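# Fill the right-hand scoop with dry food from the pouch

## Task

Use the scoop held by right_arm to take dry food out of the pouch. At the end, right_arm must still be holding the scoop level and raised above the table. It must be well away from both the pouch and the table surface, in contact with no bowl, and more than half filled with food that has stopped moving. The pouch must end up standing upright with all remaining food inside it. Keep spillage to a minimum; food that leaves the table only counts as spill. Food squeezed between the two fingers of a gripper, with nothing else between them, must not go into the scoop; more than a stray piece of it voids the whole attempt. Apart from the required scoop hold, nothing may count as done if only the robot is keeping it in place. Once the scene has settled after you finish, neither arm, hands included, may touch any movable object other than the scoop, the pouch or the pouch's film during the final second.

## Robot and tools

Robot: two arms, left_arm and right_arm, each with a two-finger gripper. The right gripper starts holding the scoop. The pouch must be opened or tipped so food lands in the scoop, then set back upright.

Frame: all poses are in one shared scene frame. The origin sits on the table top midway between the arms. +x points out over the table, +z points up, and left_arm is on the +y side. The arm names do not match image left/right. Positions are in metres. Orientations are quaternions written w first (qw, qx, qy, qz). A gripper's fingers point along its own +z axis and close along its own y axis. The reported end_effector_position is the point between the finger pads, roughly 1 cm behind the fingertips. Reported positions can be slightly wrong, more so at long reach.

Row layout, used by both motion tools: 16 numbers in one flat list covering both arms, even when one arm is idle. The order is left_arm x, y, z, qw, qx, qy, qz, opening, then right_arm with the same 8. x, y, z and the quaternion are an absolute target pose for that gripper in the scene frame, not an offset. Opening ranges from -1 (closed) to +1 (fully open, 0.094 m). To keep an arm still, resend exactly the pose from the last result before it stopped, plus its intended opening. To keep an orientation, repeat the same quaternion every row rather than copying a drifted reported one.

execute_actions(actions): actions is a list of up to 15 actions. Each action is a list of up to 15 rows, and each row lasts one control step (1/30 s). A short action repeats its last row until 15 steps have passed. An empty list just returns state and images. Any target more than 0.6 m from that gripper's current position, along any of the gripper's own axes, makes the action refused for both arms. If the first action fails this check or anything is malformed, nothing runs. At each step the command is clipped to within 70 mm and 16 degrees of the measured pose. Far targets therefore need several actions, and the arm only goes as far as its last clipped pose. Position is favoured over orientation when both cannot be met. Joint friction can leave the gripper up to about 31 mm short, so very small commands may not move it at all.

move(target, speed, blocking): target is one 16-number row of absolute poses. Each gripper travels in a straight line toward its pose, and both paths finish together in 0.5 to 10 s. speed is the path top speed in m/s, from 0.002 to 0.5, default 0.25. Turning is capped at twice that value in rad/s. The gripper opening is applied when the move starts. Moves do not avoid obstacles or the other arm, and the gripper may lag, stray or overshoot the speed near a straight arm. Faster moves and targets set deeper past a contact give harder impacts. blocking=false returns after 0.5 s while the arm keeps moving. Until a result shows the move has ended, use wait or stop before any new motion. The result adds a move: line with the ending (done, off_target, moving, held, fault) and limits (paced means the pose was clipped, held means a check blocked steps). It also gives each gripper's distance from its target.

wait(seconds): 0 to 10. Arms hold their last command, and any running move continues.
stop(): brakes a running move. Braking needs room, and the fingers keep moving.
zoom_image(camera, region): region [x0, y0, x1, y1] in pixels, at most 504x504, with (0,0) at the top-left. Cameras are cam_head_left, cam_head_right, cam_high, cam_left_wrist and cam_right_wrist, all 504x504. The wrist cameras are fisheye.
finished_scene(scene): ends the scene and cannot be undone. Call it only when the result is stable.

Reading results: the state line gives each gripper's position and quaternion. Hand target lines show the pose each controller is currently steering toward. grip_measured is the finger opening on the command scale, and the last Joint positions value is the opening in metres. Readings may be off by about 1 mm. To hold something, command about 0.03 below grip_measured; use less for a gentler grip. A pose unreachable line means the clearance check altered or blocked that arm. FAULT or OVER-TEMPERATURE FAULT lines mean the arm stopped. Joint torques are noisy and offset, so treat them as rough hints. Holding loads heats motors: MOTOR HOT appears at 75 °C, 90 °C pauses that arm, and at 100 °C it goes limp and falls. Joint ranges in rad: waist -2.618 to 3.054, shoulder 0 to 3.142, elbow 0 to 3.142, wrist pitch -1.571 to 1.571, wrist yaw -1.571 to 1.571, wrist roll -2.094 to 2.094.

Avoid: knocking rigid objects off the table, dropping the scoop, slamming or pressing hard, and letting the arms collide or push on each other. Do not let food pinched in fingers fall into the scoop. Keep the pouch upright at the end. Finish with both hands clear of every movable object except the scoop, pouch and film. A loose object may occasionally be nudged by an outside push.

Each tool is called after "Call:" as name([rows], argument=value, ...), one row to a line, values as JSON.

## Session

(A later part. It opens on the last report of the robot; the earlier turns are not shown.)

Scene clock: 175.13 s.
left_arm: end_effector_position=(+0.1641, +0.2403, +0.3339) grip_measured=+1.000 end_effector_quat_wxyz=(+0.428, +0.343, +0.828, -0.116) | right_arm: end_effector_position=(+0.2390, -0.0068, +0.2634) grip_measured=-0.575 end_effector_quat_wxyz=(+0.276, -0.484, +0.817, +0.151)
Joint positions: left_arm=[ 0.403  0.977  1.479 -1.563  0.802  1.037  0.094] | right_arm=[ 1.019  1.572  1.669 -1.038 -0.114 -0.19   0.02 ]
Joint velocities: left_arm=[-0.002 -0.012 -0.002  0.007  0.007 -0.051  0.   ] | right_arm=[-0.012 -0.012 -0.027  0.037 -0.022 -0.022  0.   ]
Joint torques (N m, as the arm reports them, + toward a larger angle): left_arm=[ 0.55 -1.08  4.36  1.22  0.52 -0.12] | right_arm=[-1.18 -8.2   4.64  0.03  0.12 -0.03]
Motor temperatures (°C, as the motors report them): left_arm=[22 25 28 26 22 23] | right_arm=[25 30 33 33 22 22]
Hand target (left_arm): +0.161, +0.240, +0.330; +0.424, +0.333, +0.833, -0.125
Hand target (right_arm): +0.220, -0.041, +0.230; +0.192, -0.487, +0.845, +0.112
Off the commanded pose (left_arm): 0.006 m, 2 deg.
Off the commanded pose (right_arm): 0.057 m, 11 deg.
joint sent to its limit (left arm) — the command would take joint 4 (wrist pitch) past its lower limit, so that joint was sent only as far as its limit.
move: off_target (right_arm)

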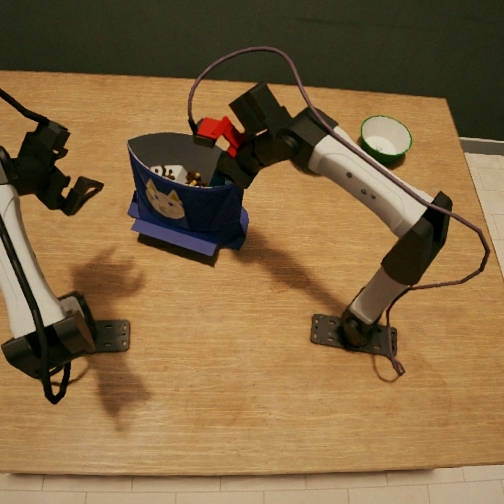

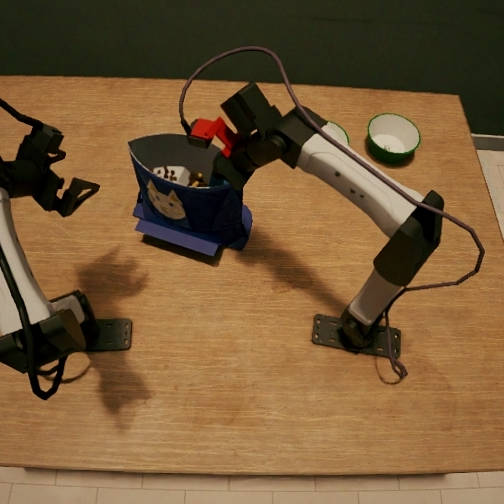

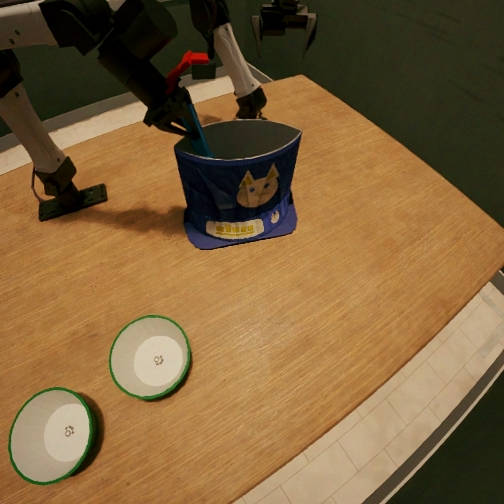

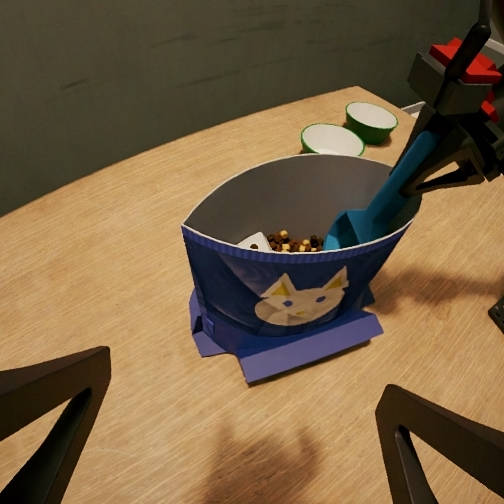

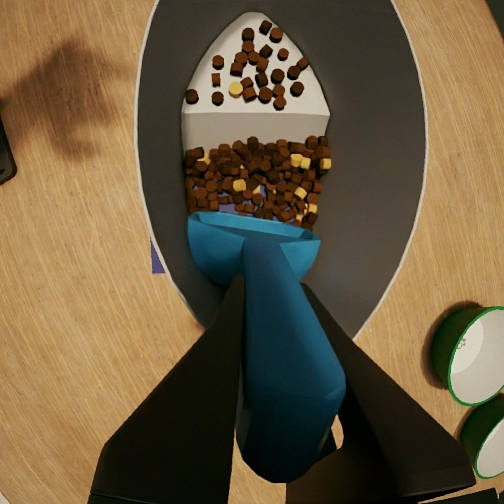

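Call:
move(target=[0.16,0.24,0.33,0.42,0.335,0.83,-0.13,1,0.239,-0.007,0.26,0.25,-0.484,0.825,0.14,-0.4], speed=0.04)

Call:
move(target=[0.16,0.24,0.33,0.42,0.335,0.83,-0.13,1,0.239,-0.007,0.25,0.15,-0.49,0.854,0.086,-0.4], speed=0.06)

Scene clock: 181.27 s.
left_arm: end_effector_position=(+0.1641, +0.2403, +0.3339) grip_measured=+1.000 end_effector_quat_wxyz=(+0.428, +0.343, +0.828, -0.116) | right_arm: end_effector_position=(+0.2399, -0.0057, +0.2702) grip_measured=-0.402 end_effector_quat_wxyz=(+0.271, -0.484, +0.818, +0.150)
Joint positions: left_arm=[ 0.403  0.977  1.479 -1.563  0.802  1.037  0.094] | right_arm=[ 1.019  1.596  1.729 -1.083 -0.115 -0.188  0.028]
Joint velocities: left_arm=[-0.002 -0.012 -0.007  0.037  0.007  0.007  0.   ] | right_arm=[-0.007 -0.007 -0.012 -0.051 -0.022  0.022 -0.   ]
Joint torques (N m, as the arm reports them, + toward a larger angle): left_arm=[ 0.44 -1.16  4.32  1.25  0.49 -0.11] | right_arm=[ 0.31 -6.11  9.35  1.18  0.    0.07]
Motor temperatures (°C, as the motors report them): left_arm=[22 25 28 26 22 23] | right_arm=[25 30 33 32 22 22]
Hand target (left_arm): +0.161, +0.240, +0.330; +0.424, +0.333, +0.833, -0.125
Hand target (right_arm): +0.239, -0.007, +0.260; +0.251, -0.484, +0.826, +0.141
Off the commanded pose (left_arm): 0.006 m, 2 deg.
Off the commanded pose (right_arm): 0.010 m, 3 deg.
joint sent to its limit (left arm) — the command would take joint 4 (wrist pitch) past its lower limit, so that joint was sent only as far as its limit.
move: off_target (right_arm)

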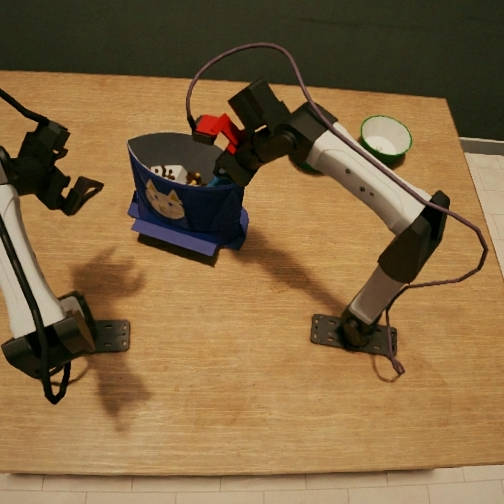

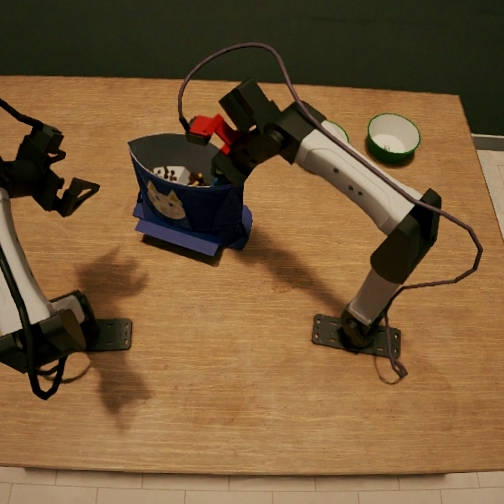

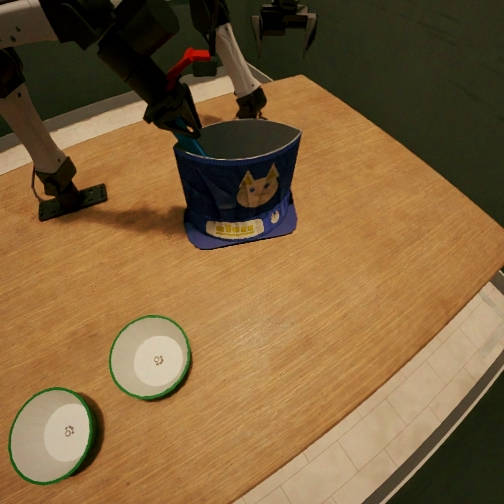

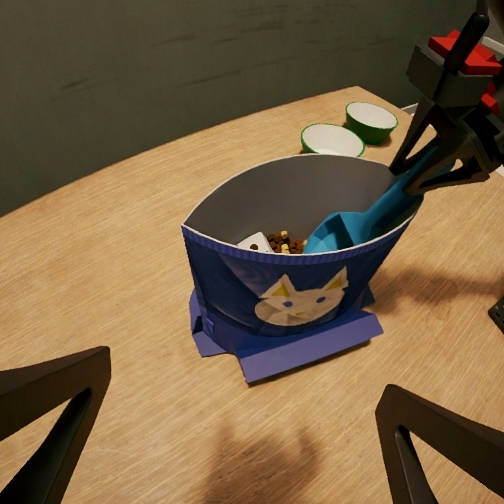

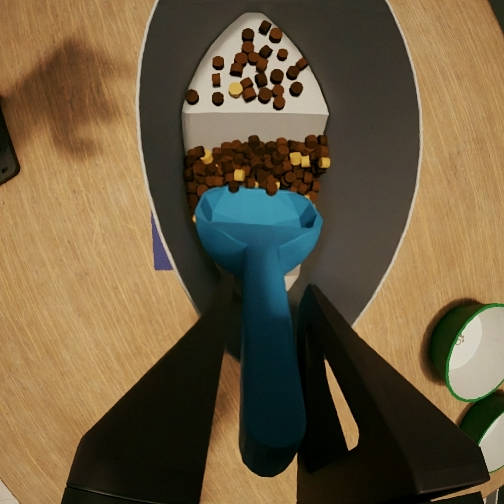

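Scene clock: 183.97 s.
left_arm: end_effector_position=(+0.1641, +0.2403, +0.3339) grip_measured=+1.000 end_effector_quat_wxyz=(+0.428, +0.343, +0.828, -0.116) | right_arm: end_effector_position=(+0.2432, -0.0070, +0.2593) grip_measured=-0.402 end_effector_quat_wxyz=(+0.171, -0.485, +0.852, +0.098)
Joint positions: left_arm=[ 0.403  0.977  1.479 -1.563  0.802  1.037  0.094] | right_arm=[ 1.03   1.833  2.078 -1.425 -0.071 -0.168  0.028]
Joint velocities: left_arm=[-0.022  0.012  0.002 -0.007 -0.066  0.007  0.   ] | right_arm=[ 0.002 -0.002 -0.022 -0.051 -0.007  0.037 -0.   ]
Joint torques (N m, as the arm reports them, + toward a larger angle): left_arm=[ 0.43 -1.35  4.24  1.26  0.49 -0.16] | right_arm=[ 1.03 -7.67  8.67  0.8   0.03  0.08]
Motor temperatures (°C, as the motors report them): left_arm=[22 25 28 26 22 23] | right_arm=[25 31 33 32 22 22]
Hand target (left_arm): +0.161, +0.240, +0.330; +0.424, +0.333, +0.833, -0.125
Hand target (right_arm): +0.239, -0.007, +0.250; +0.150, -0.488, +0.855, +0.087
Off the commanded pose (left_arm): 0.006 m, 2 deg.
Off the commanded pose (right_arm): 0.010 m, 3 deg.
joint sent to its limit (left arm) — the command would take joint 4 (wrist pitch) past its lower limit, so that joint was sent only as far as its limit.
move: off_target (right_arm)

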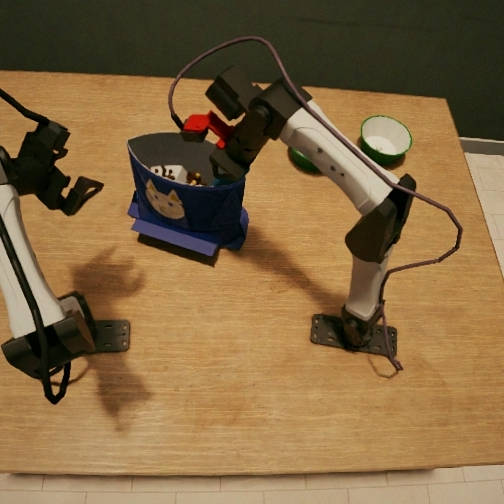

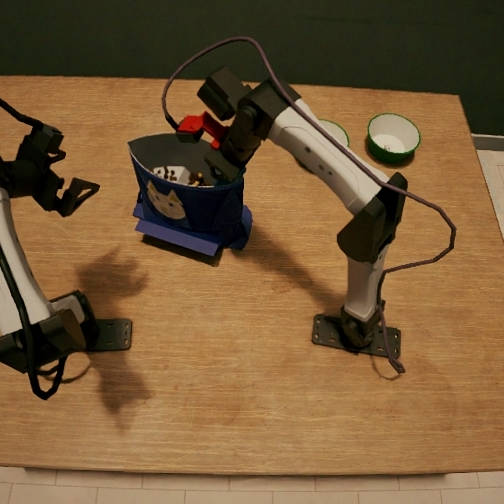

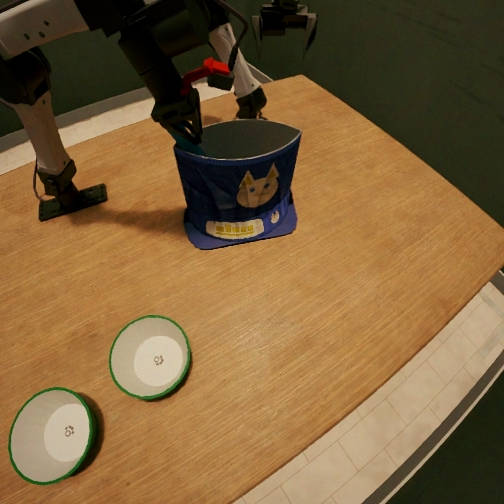

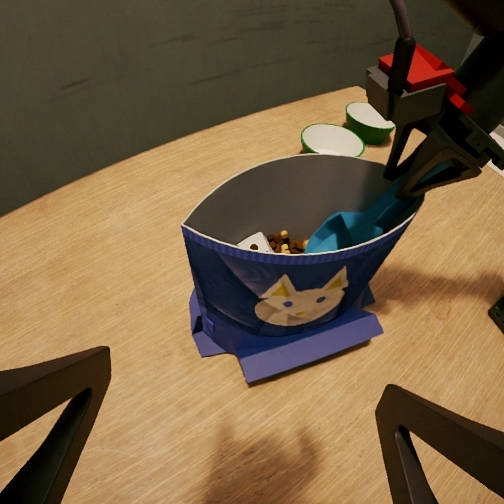

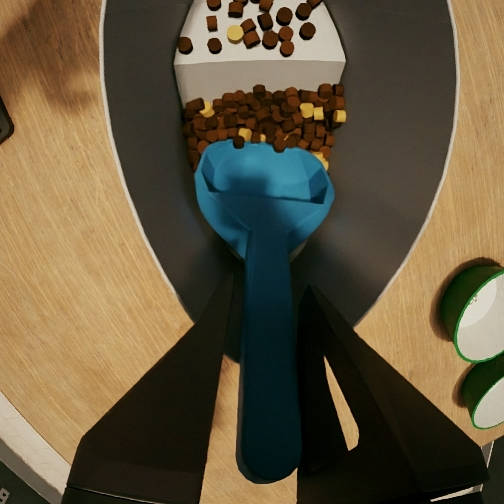

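Call:
move(target=[0.16,0.24,0.33,0.42,0.335,0.83,-0.13,1,0.225,-0.03,0.25,0.2,-0.487,0.845,0.115,-0.4], speed=0.05)

Call:
move(target=[0.16,0.24,0.33,0.42,0.335,0.83,-0.13,1,0.225,-0.03,0.25,0.2,-0.487,0.845,0.115,-0.7])

Call:
move(target=[0.16,0.24,0.33,0.42,0.335,0.83,-0.13,1,0.242,0.002,0.225,0.17,-0.49,0.85,0.1,-0.7], speed=0.03)

Scene clock: 190.63 s.
left_arm: end_effector_position=(+0.1641, +0.2403, +0.3339) grip_measured=+1.000 end_effector_quat_wxyz=(+0.428, +0.343, +0.828, -0.116) | right_arm: end_effector_position=(+0.2290, -0.0257, +0.2541) grip_measured=-0.401 end_effector_quat_wxyz=(+0.209, -0.484, +0.842, +0.110)
Joint positions: left_arm=[ 0.403  0.977  1.479 -1.563  0.802  1.037  0.094] | right_arm=[ 1.025  1.635  1.785 -1.249 -0.071 -0.177  0.028]
Joint velocities: left_arm=[-0.007 -0.002  0.002  0.007  0.037 -0.007  0.   ] | right_arm=[-0.012 -0.002 -0.007  0.022  0.037 -0.066  0.   ]
Joint torques (N m, as the arm reports them, + toward a larger angle): left_arm=[ 0.53 -1.37  4.11  1.23  0.51 -0.12] | right_arm=[-0.39 -9.07  6.06  1.2  -0.33 -0.01]
Motor temperatures (°C, as the motors report them): left_arm=[22 25 28 26 22 23] | right_arm=[25 31 34 32 22 22]
Hand target (left_arm): +0.161, +0.240, +0.330; +0.424, +0.333, +0.833, -0.125
Hand target (right_arm): +0.225, -0.029, +0.250; +0.200, -0.486, +0.843, +0.114
Off the commanded pose (left_arm): 0.006 m, 2 deg.
Off the commanded pose (right_arm): 0.007 m, 1 deg.
joint sent to its limit (left arm) — the command would take joint 4 (wrist pitch) past its lower limit, so that joint was sent only as far as its limit.
move: done

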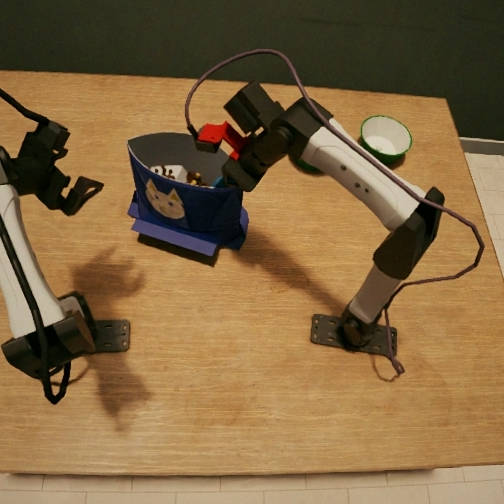

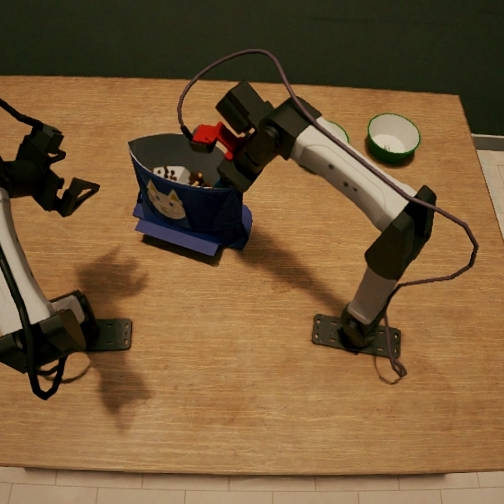

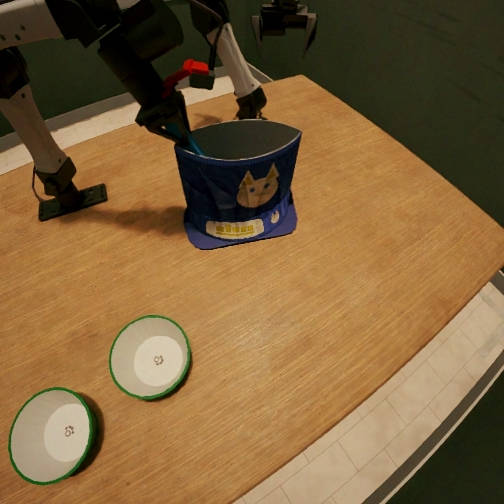

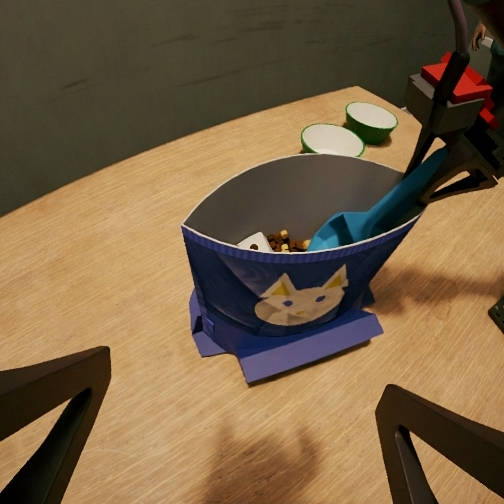

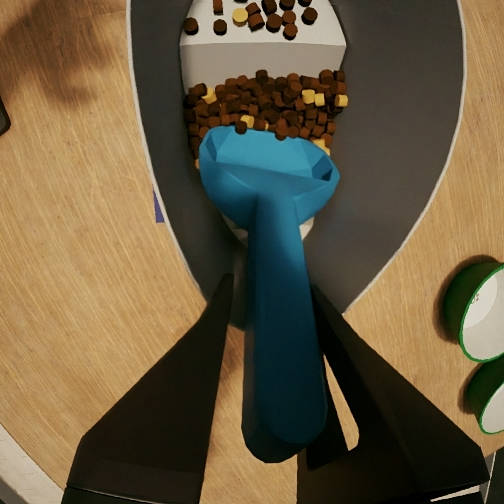

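Scene clock: 191.33 s.
left_arm: end_effector_position=(+0.1641, +0.2403, +0.3339) grip_measured=+1.000 end_effector_quat_wxyz=(+0.428, +0.343, +0.828, -0.116) | right_arm: end_effector_position=(+0.2297, -0.0251, +0.2546) grip_measured=-0.581 end_effector_quat_wxyz=(+0.211, -0.484, +0.842, +0.110)
Joint positions: left_arm=[ 0.403  0.977  1.479 -1.563  0.802  1.037  0.094] | right_arm=[ 1.025  1.635  1.785 -1.245 -0.071 -0.177  0.02 ]
Joint velocities: left_arm=[ 0.007  0.007  0.002  0.037  0.081 -0.037  0.   ] | right_arm=[-0.002 -0.022  0.017 -0.007 -0.007 -0.007  0.   ]
Joint torques (N m, as the arm reports them, + toward a larger angle): left_arm=[ 0.6  -1.21  4.44  1.21  0.5  -0.12] | right_arm=[-0.59 -9.27  5.87  1.18 -0.33 -0.02]
Motor temperatures (°C, as the motors report them): left_arm=[22 25 28 26 22 23] | right_arm=[25 31 34 32 22 22]
Hand target (left_arm): +0.161, +0.240, +0.330; +0.424, +0.333, +0.833, -0.125
Hand target (right_arm): +0.225, -0.030, +0.250; +0.200, -0.486, +0.843, +0.115
Off the commanded pose (left_arm): 0.006 m, 2 deg.
Off the commanded pose (right_arm): 0.008 m, 1 deg.
joint sent to its limit (left arm) — the command would take joint 4 (wrist pitch) past its lower limit, so that joint was sent only as far as its limit.
move: done

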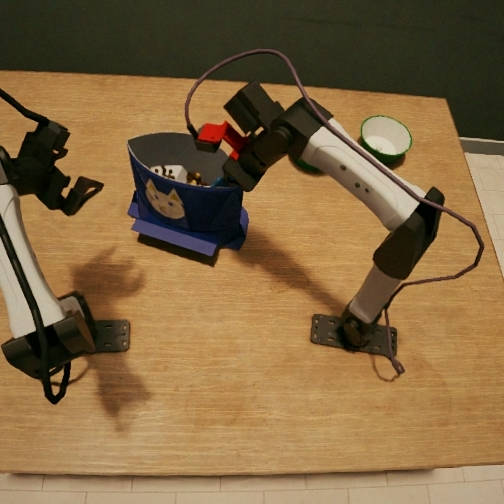

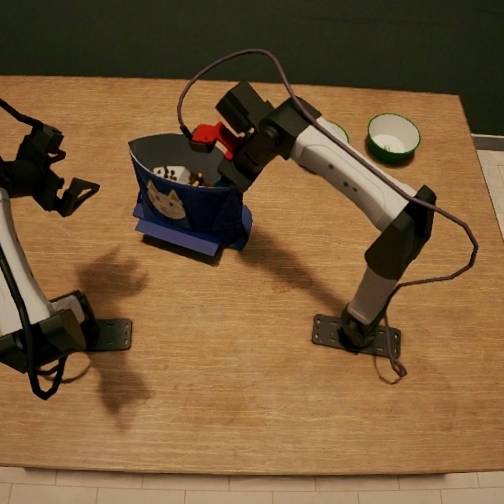

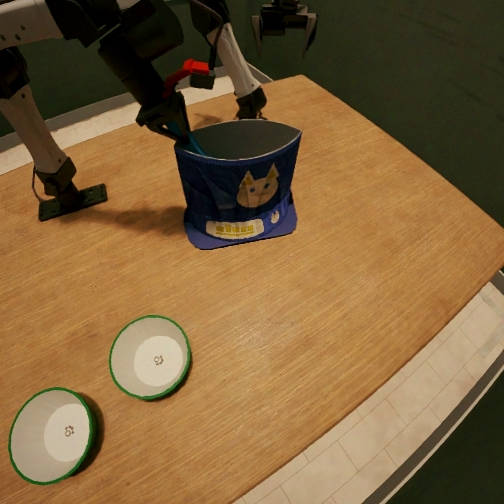

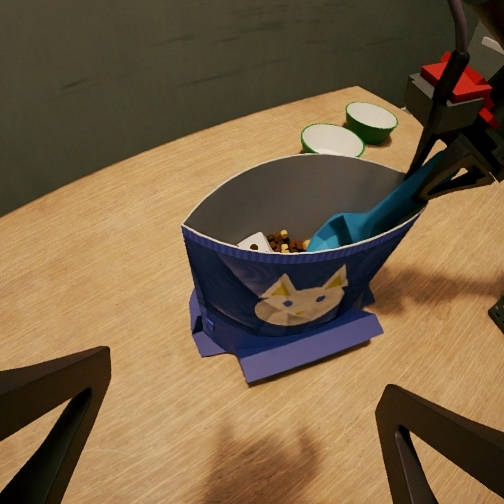

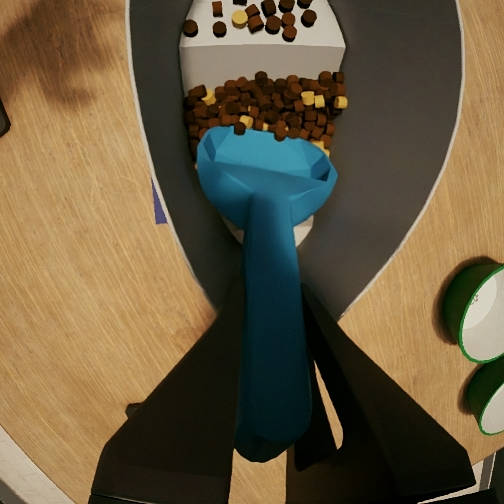

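Scene clock: 193.00 s.
left_arm: end_effector_position=(+0.1641, +0.2403, +0.3339) grip_measured=+1.000 end_effector_quat_wxyz=(+0.428, +0.343, +0.828, -0.116) | right_arm: end_effector_position=(+0.2426, -0.0086, +0.2487) grip_measured=-0.581 end_effector_quat_wxyz=(+0.199, -0.484, +0.846, +0.105)
Joint positions: left_arm=[ 0.403  0.977  1.479 -1.563  0.802  1.037  0.094] | right_arm=[ 1.03   1.737  1.888 -1.272 -0.067 -0.171  0.02 ]
Joint velocities: left_arm=[-0.012 -0.007 -0.017  0.022 -0.022  0.007  0.   ] | right_arm=[-0.012  0.007  0.007 -0.022  0.125 -0.007  0.   ]
Joint torques (N m, as the arm reports them, + toward a larger angle): left_arm=[ 0.51 -1.19  4.36  1.24  0.46 -0.11] | right_arm=[ 1.34 -4.52  7.56  1.22 -0.14  0.1 ]
Motor temperatures (°C, as the motors report them): left_arm=[22 25 28 26 22 23] | right_arm=[25 31 34 32 22 22]
Hand target (left_arm): +0.161, +0.240, +0.330; +0.424, +0.333, +0.833, -0.125
Hand target (right_arm): +0.242, +0.001, +0.225; +0.170, -0.489, +0.850, +0.100
Off the commanded pose (left_arm): 0.006 m, 2 deg.
Off the commanded pose (right_arm): 0.026 m, 3 deg.
joint sent to its limit (left arm) — the command would take joint 4 (wrist pitch) past its lower limit, so that joint was sent only as far as its limit.
move: off_target (right_arm)

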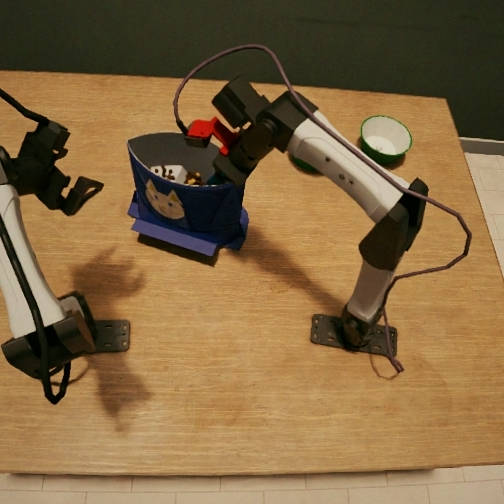

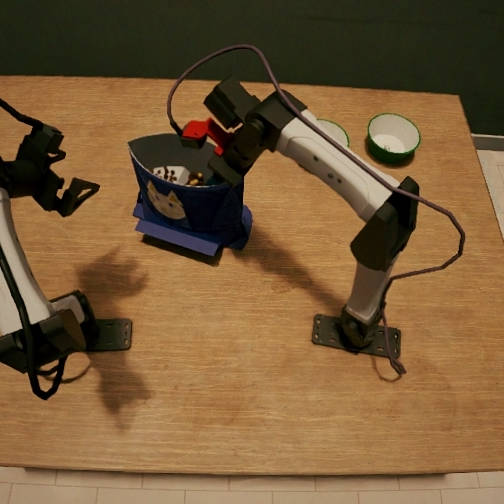

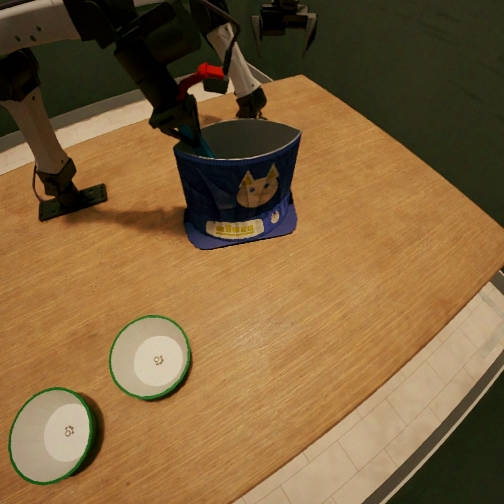

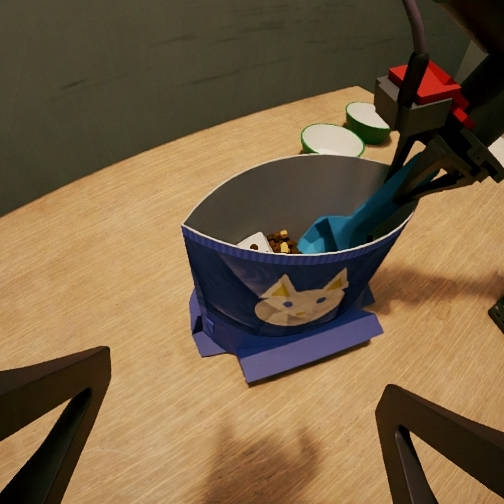

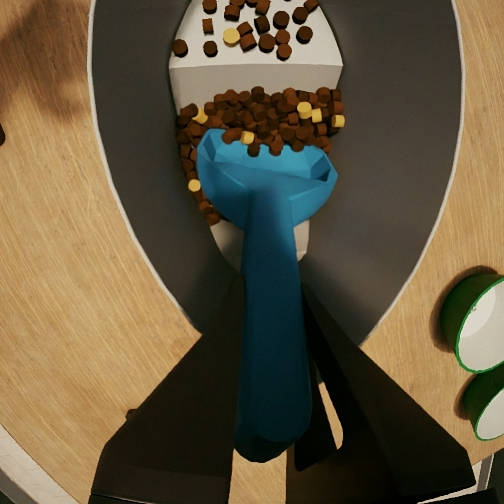

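Call:
move(target=[0.28,0.17,0.28,0.168,-0.255,0.951,0.045,0.2,0.24,-0.008,0.24,0.19,-0.487,0.845,0.11,-0.7], speed=0.2)

Scene clock: 200.90 s.
left_arm: end_effector_position=(+0.2799, +0.1765, +0.2813) grip_measured=+0.203 end_effector_quat_wxyz=(+0.208, -0.248, +0.946, +0.004) | right_arm: end_effector_position=(+0.2421, -0.0094, +0.2489) grip_measured=-0.581 end_effector_quat_wxyz=(+0.200, -0.484, +0.845, +0.105)
Joint positions: left_arm=[-0.543  1.617  1.925 -1.563 -0.282 -0.943  0.056] | right_arm=[ 1.03   1.732  1.881 -1.269 -0.067 -0.171  0.02 ]
Joint velocities: left_arm=[-0.007 -0.002 -0.002  0.066  0.037 -0.022 -0.001] | right_arm=[ 0.017  0.002  0.007  0.051 -0.007 -0.022  0.   ]
Joint torques (N m, as the arm reports them, + toward a larger angle): left_arm=[-1.21 -5.98  7.42  0.94 -0.38 -0.16] | right_arm=[ 0.04 -8.92  5.49  1.36 -0.27 -0.01]
Motor temperatures (°C, as the motors report them): left_arm=[22 25 28 26 22 23] | right_arm=[25 31 34 32 22 22]
Hand target (left_arm): +0.281, +0.174, +0.281; +0.206, -0.247, +0.947, +0.009
Hand target (right_arm): +0.240, -0.008, +0.240; +0.190, -0.487, +0.845, +0.110
Off the commanded pose (left_arm): 0.007 m, 7 deg.
Off the commanded pose (right_arm): 0.009 m, 1 deg.
joint sent to its limit (left arm) — the command would take joint 4 (wrist pitch) past its lower limit, so that joint was sent only as far as its limit.
move: off_target (left_arm)

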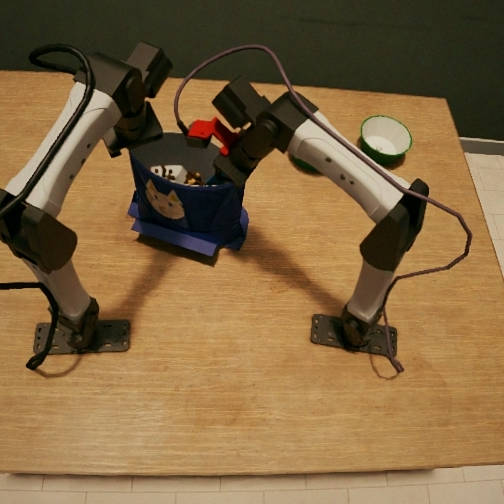

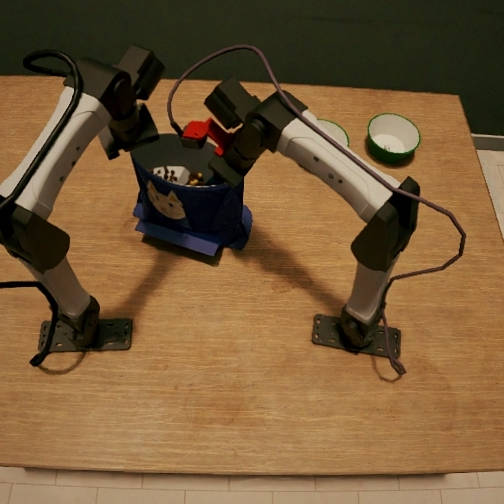

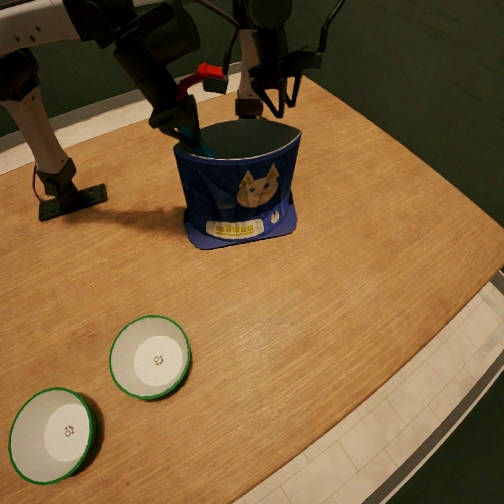

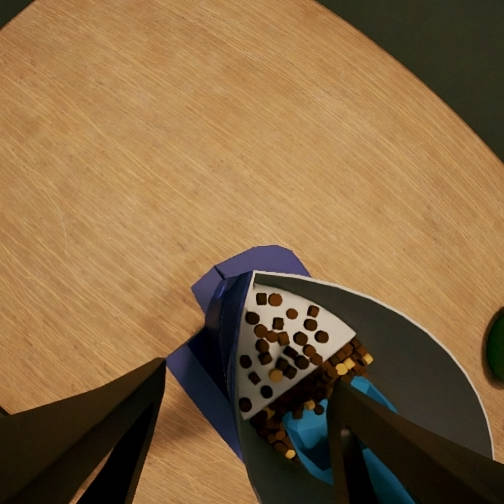

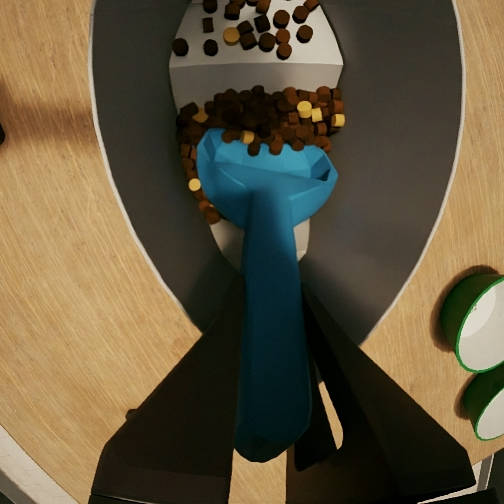

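Call:
move(target=[0.29,0.178,0.185,0.2,-0.25,0.947,0.01,0.2,0.24,-0.008,0.24,0.19,-0.487,0.845,0.11,-0.7], speed=0.1)

Call:
move(target=[0.29,0.178,0.185,0.2,-0.25,0.947,0.01,-1,0.24,-0.008,0.24,0.19,-0.487,0.845,0.11,-0.7])

Call:
move(target=[0.258,0.10,0.275,0.2,-0.25,0.947,0.01,-1,0.2,-0.08,0.24,0.331,-0.462,0.8,0.191,-0.7], speed=0.04)

Scene clock: 208.07 s.
left_arm: end_effector_position=(+0.2959, +0.1711, +0.1955) grip_measured=+0.203 end_effector_quat_wxyz=(+0.213, -0.250, +0.945, -0.001) | right_arm: end_effector_position=(+0.2421, -0.0094, +0.2489) grip_measured=-0.581 end_effector_quat_wxyz=(+0.200, -0.484, +0.845, +0.105)
Joint positions: left_arm=[-0.533  1.543  1.48  -1.176 -0.277 -0.936  0.056] | right_arm=[ 1.03   1.732  1.881 -1.269 -0.067 -0.171  0.02 ]
Joint velocities: left_arm=[-0.002  0.002 -0.017 -0.037  0.007 -0.007  0.   ] | right_arm=[ 0.007  0.002  0.012  0.007 -0.007  0.051  0.   ]
Joint torques (N m, as the arm reports them, + toward a larger angle): left_arm=[ 0.34 -7.79  4.73  1.11 -0.24  0.01] | right_arm=[-0.02 -8.93  5.47  1.35 -0.29  0.  ]
Motor temperatures (°C, as the motors report them): left_arm=[22 26 29 26 22 23] | right_arm=[25 32 34 32 22 22]
Hand target (left_arm): +0.291, +0.177, +0.186; +0.200, -0.250, +0.947, +0.010
Hand target (right_arm): +0.240, -0.008, +0.240; +0.190, -0.487, +0.845, +0.110
Off the commanded pose (left_arm): 0.014 m, 2 deg.
Off the commanded pose (right_arm): 0.009 m, 1 deg.
move: off_target (left_arm)

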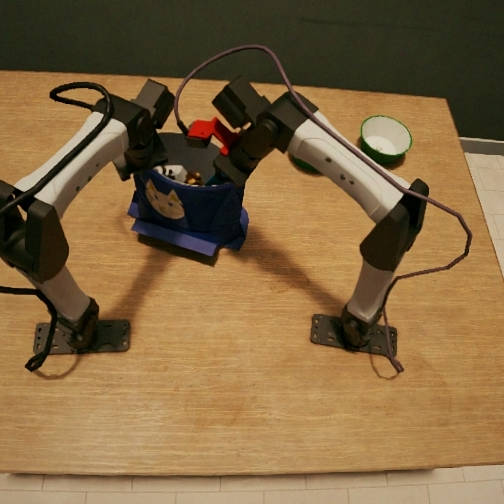

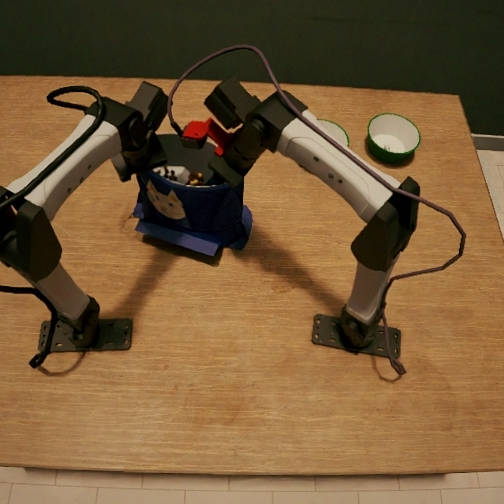

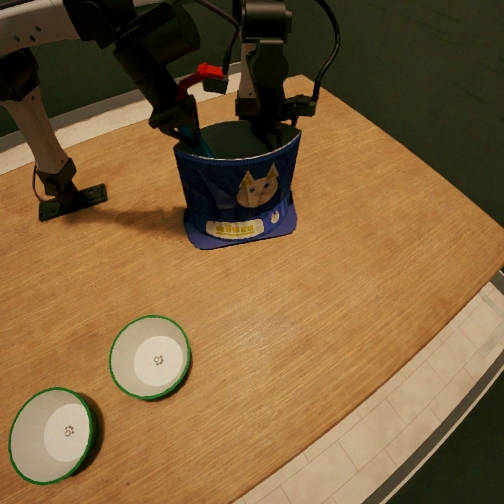

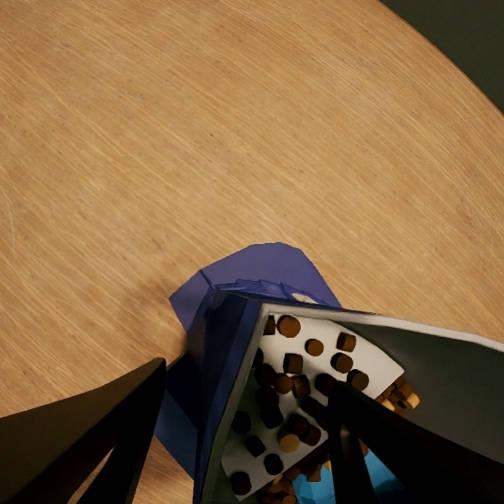

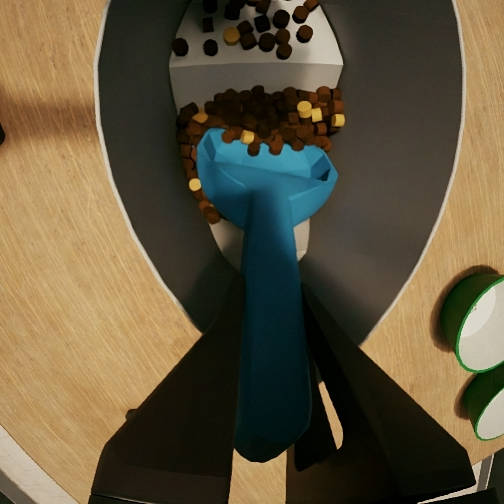

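Scene clock: 208.77 s.
left_arm: end_effector_position=(+0.2940, +0.1742, +0.1960) grip_measured=-0.970 end_effector_quat_wxyz=(+0.212, -0.251, +0.944, +0.005) | right_arm: end_effector_position=(+0.2421, -0.0094, +0.2489) grip_measured=-0.581 end_effector_quat_wxyz=(+0.200, -0.484, +0.845, +0.105)
Joint positions: left_arm=[-0.532  1.54   1.48  -1.188 -0.286 -0.936  0.001] | right_arm=[ 1.03   1.732  1.881 -1.269 -0.067 -0.171  0.02 ]
Joint velocities: left_arm=[-0.007 -0.002  0.012  0.066  0.007 -0.051  0.001] | right_arm=[ 0.007 -0.002 -0.007  0.066  0.007 -0.037 -0.001]
Joint torques (N m, as the arm reports them, + toward a larger angle): left_arm=[ 0.32 -7.84  4.32  1.27 -0.14 -0.02] | right_arm=[ 0.02 -8.93  5.52  1.35 -0.29  0.  ]
Motor temperatures (°C, as the motors report them): left_arm=[22 26 29 26 22 23] | right_arm=[25 32 34 32 22 22]
Hand target (left_arm): +0.290, +0.178, +0.185; +0.200, -0.250, +0.947, +0.010
Hand target (right_arm): +0.240, -0.008, +0.240; +0.190, -0.487, +0.845, +0.110
Off the commanded pose (left_arm): 0.012 m, 2 deg.
Off the commanded pose (right_arm): 0.009 m, 1 deg.
move: off_target (left_arm)

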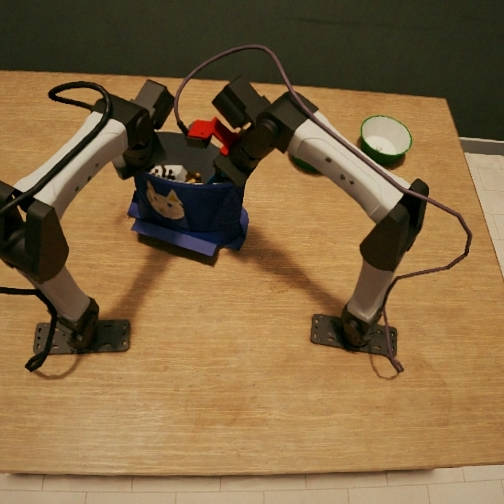

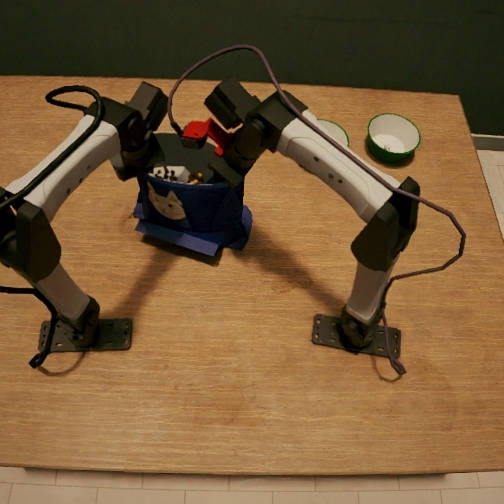

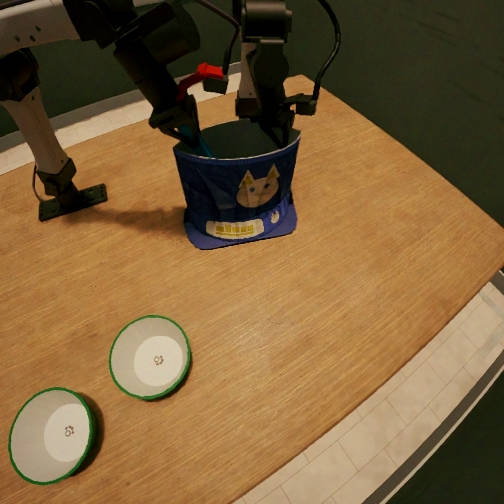

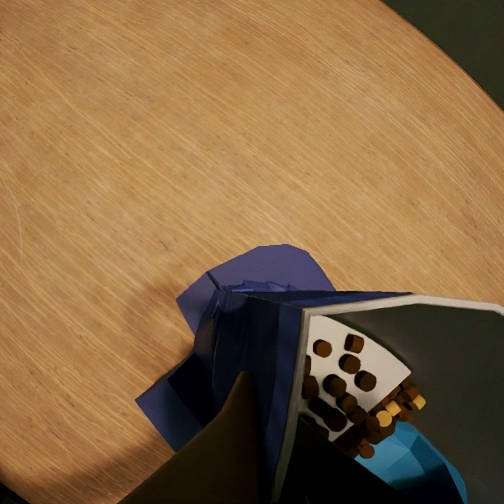

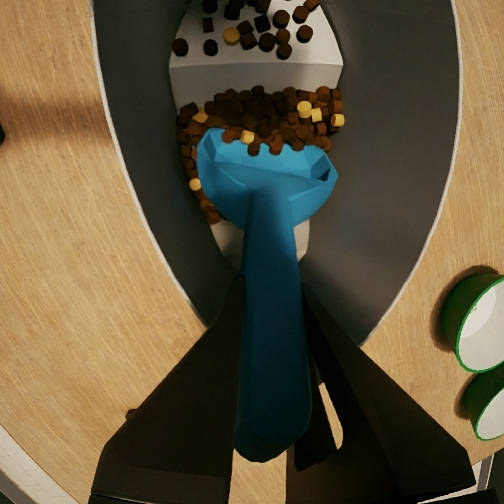

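Scene clock: 213.17 s.
left_arm: end_effector_position=(+0.2640, +0.1164, +0.2459) grip_measured=-0.970 end_effector_quat_wxyz=(+0.200, -0.249, +0.947, +0.042) | right_arm: end_effector_position=(+0.2092, -0.0806, +0.2517) grip_measured=-0.581 end_effector_quat_wxyz=(+0.352, -0.453, +0.800, +0.174)
Joint positions: left_arm=[-0.772  1.718  1.893 -1.575 -0.376 -1.185  0.001] | right_arm=[ 0.905  1.143  1.18  -0.816 -0.177 -0.227  0.02 ]
Joint velocities: left_arm=[-0.007 -0.002 -0.007 -0.051  0.037 -0.051  0.   ] | right_arm=[-0.017 -0.012  0.002 -0.007 -0.022 -0.037 -0.   ]
Joint torques (N m, as the arm reports them, + toward a larger angle): left_arm=[ -2.53 -11.8   10.99   0.68  -0.01  -0.13] | right_arm=[ 0.19 -4.56  6.12  1.64 -0.71 -0.03]
Motor temperatures (°C, as the motors report them): left_arm=[22 27 31 26 21 23] | right_arm=[25 32 33 33 22 22]
Hand target (left_arm): +0.257, +0.103, +0.274; +0.216, -0.244, +0.945, -0.012
Hand target (right_arm): +0.200, -0.079, +0.241; +0.332, -0.464, +0.799, +0.190
Off the commanded pose (left_arm): 0.034 m, 4 deg.
Off the commanded pose (right_arm): 0.015 m, 3 deg.
joint sent to its limit (left arm) — the command would take joint 4 (wrist pitch) past its lower limit, so that joint was sent only as far as its limit.
move: off_target (left_arm, right_arm)

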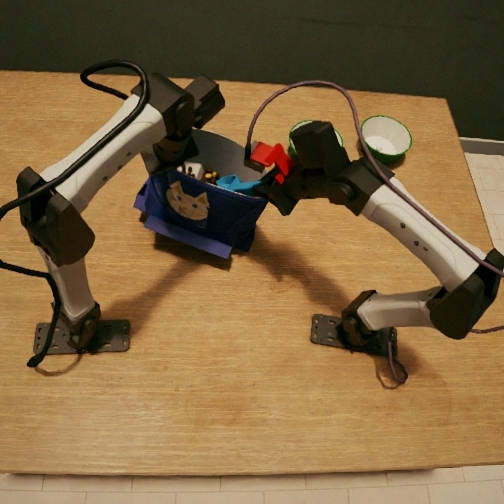

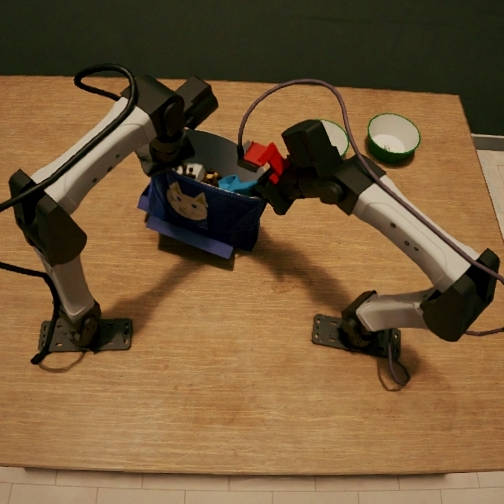

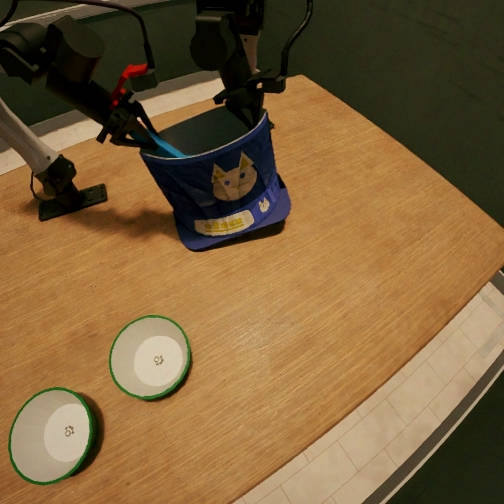

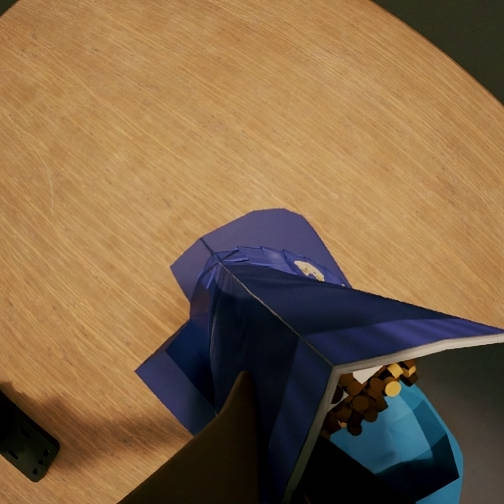

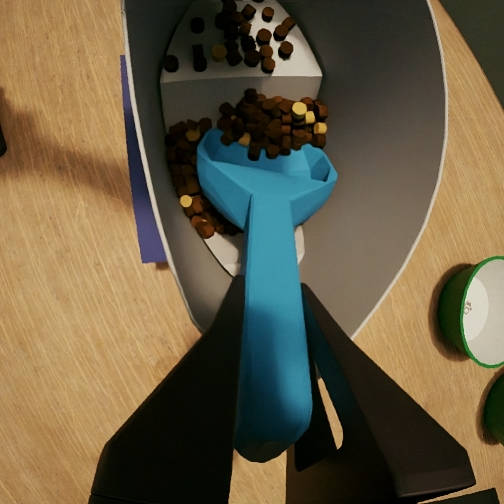

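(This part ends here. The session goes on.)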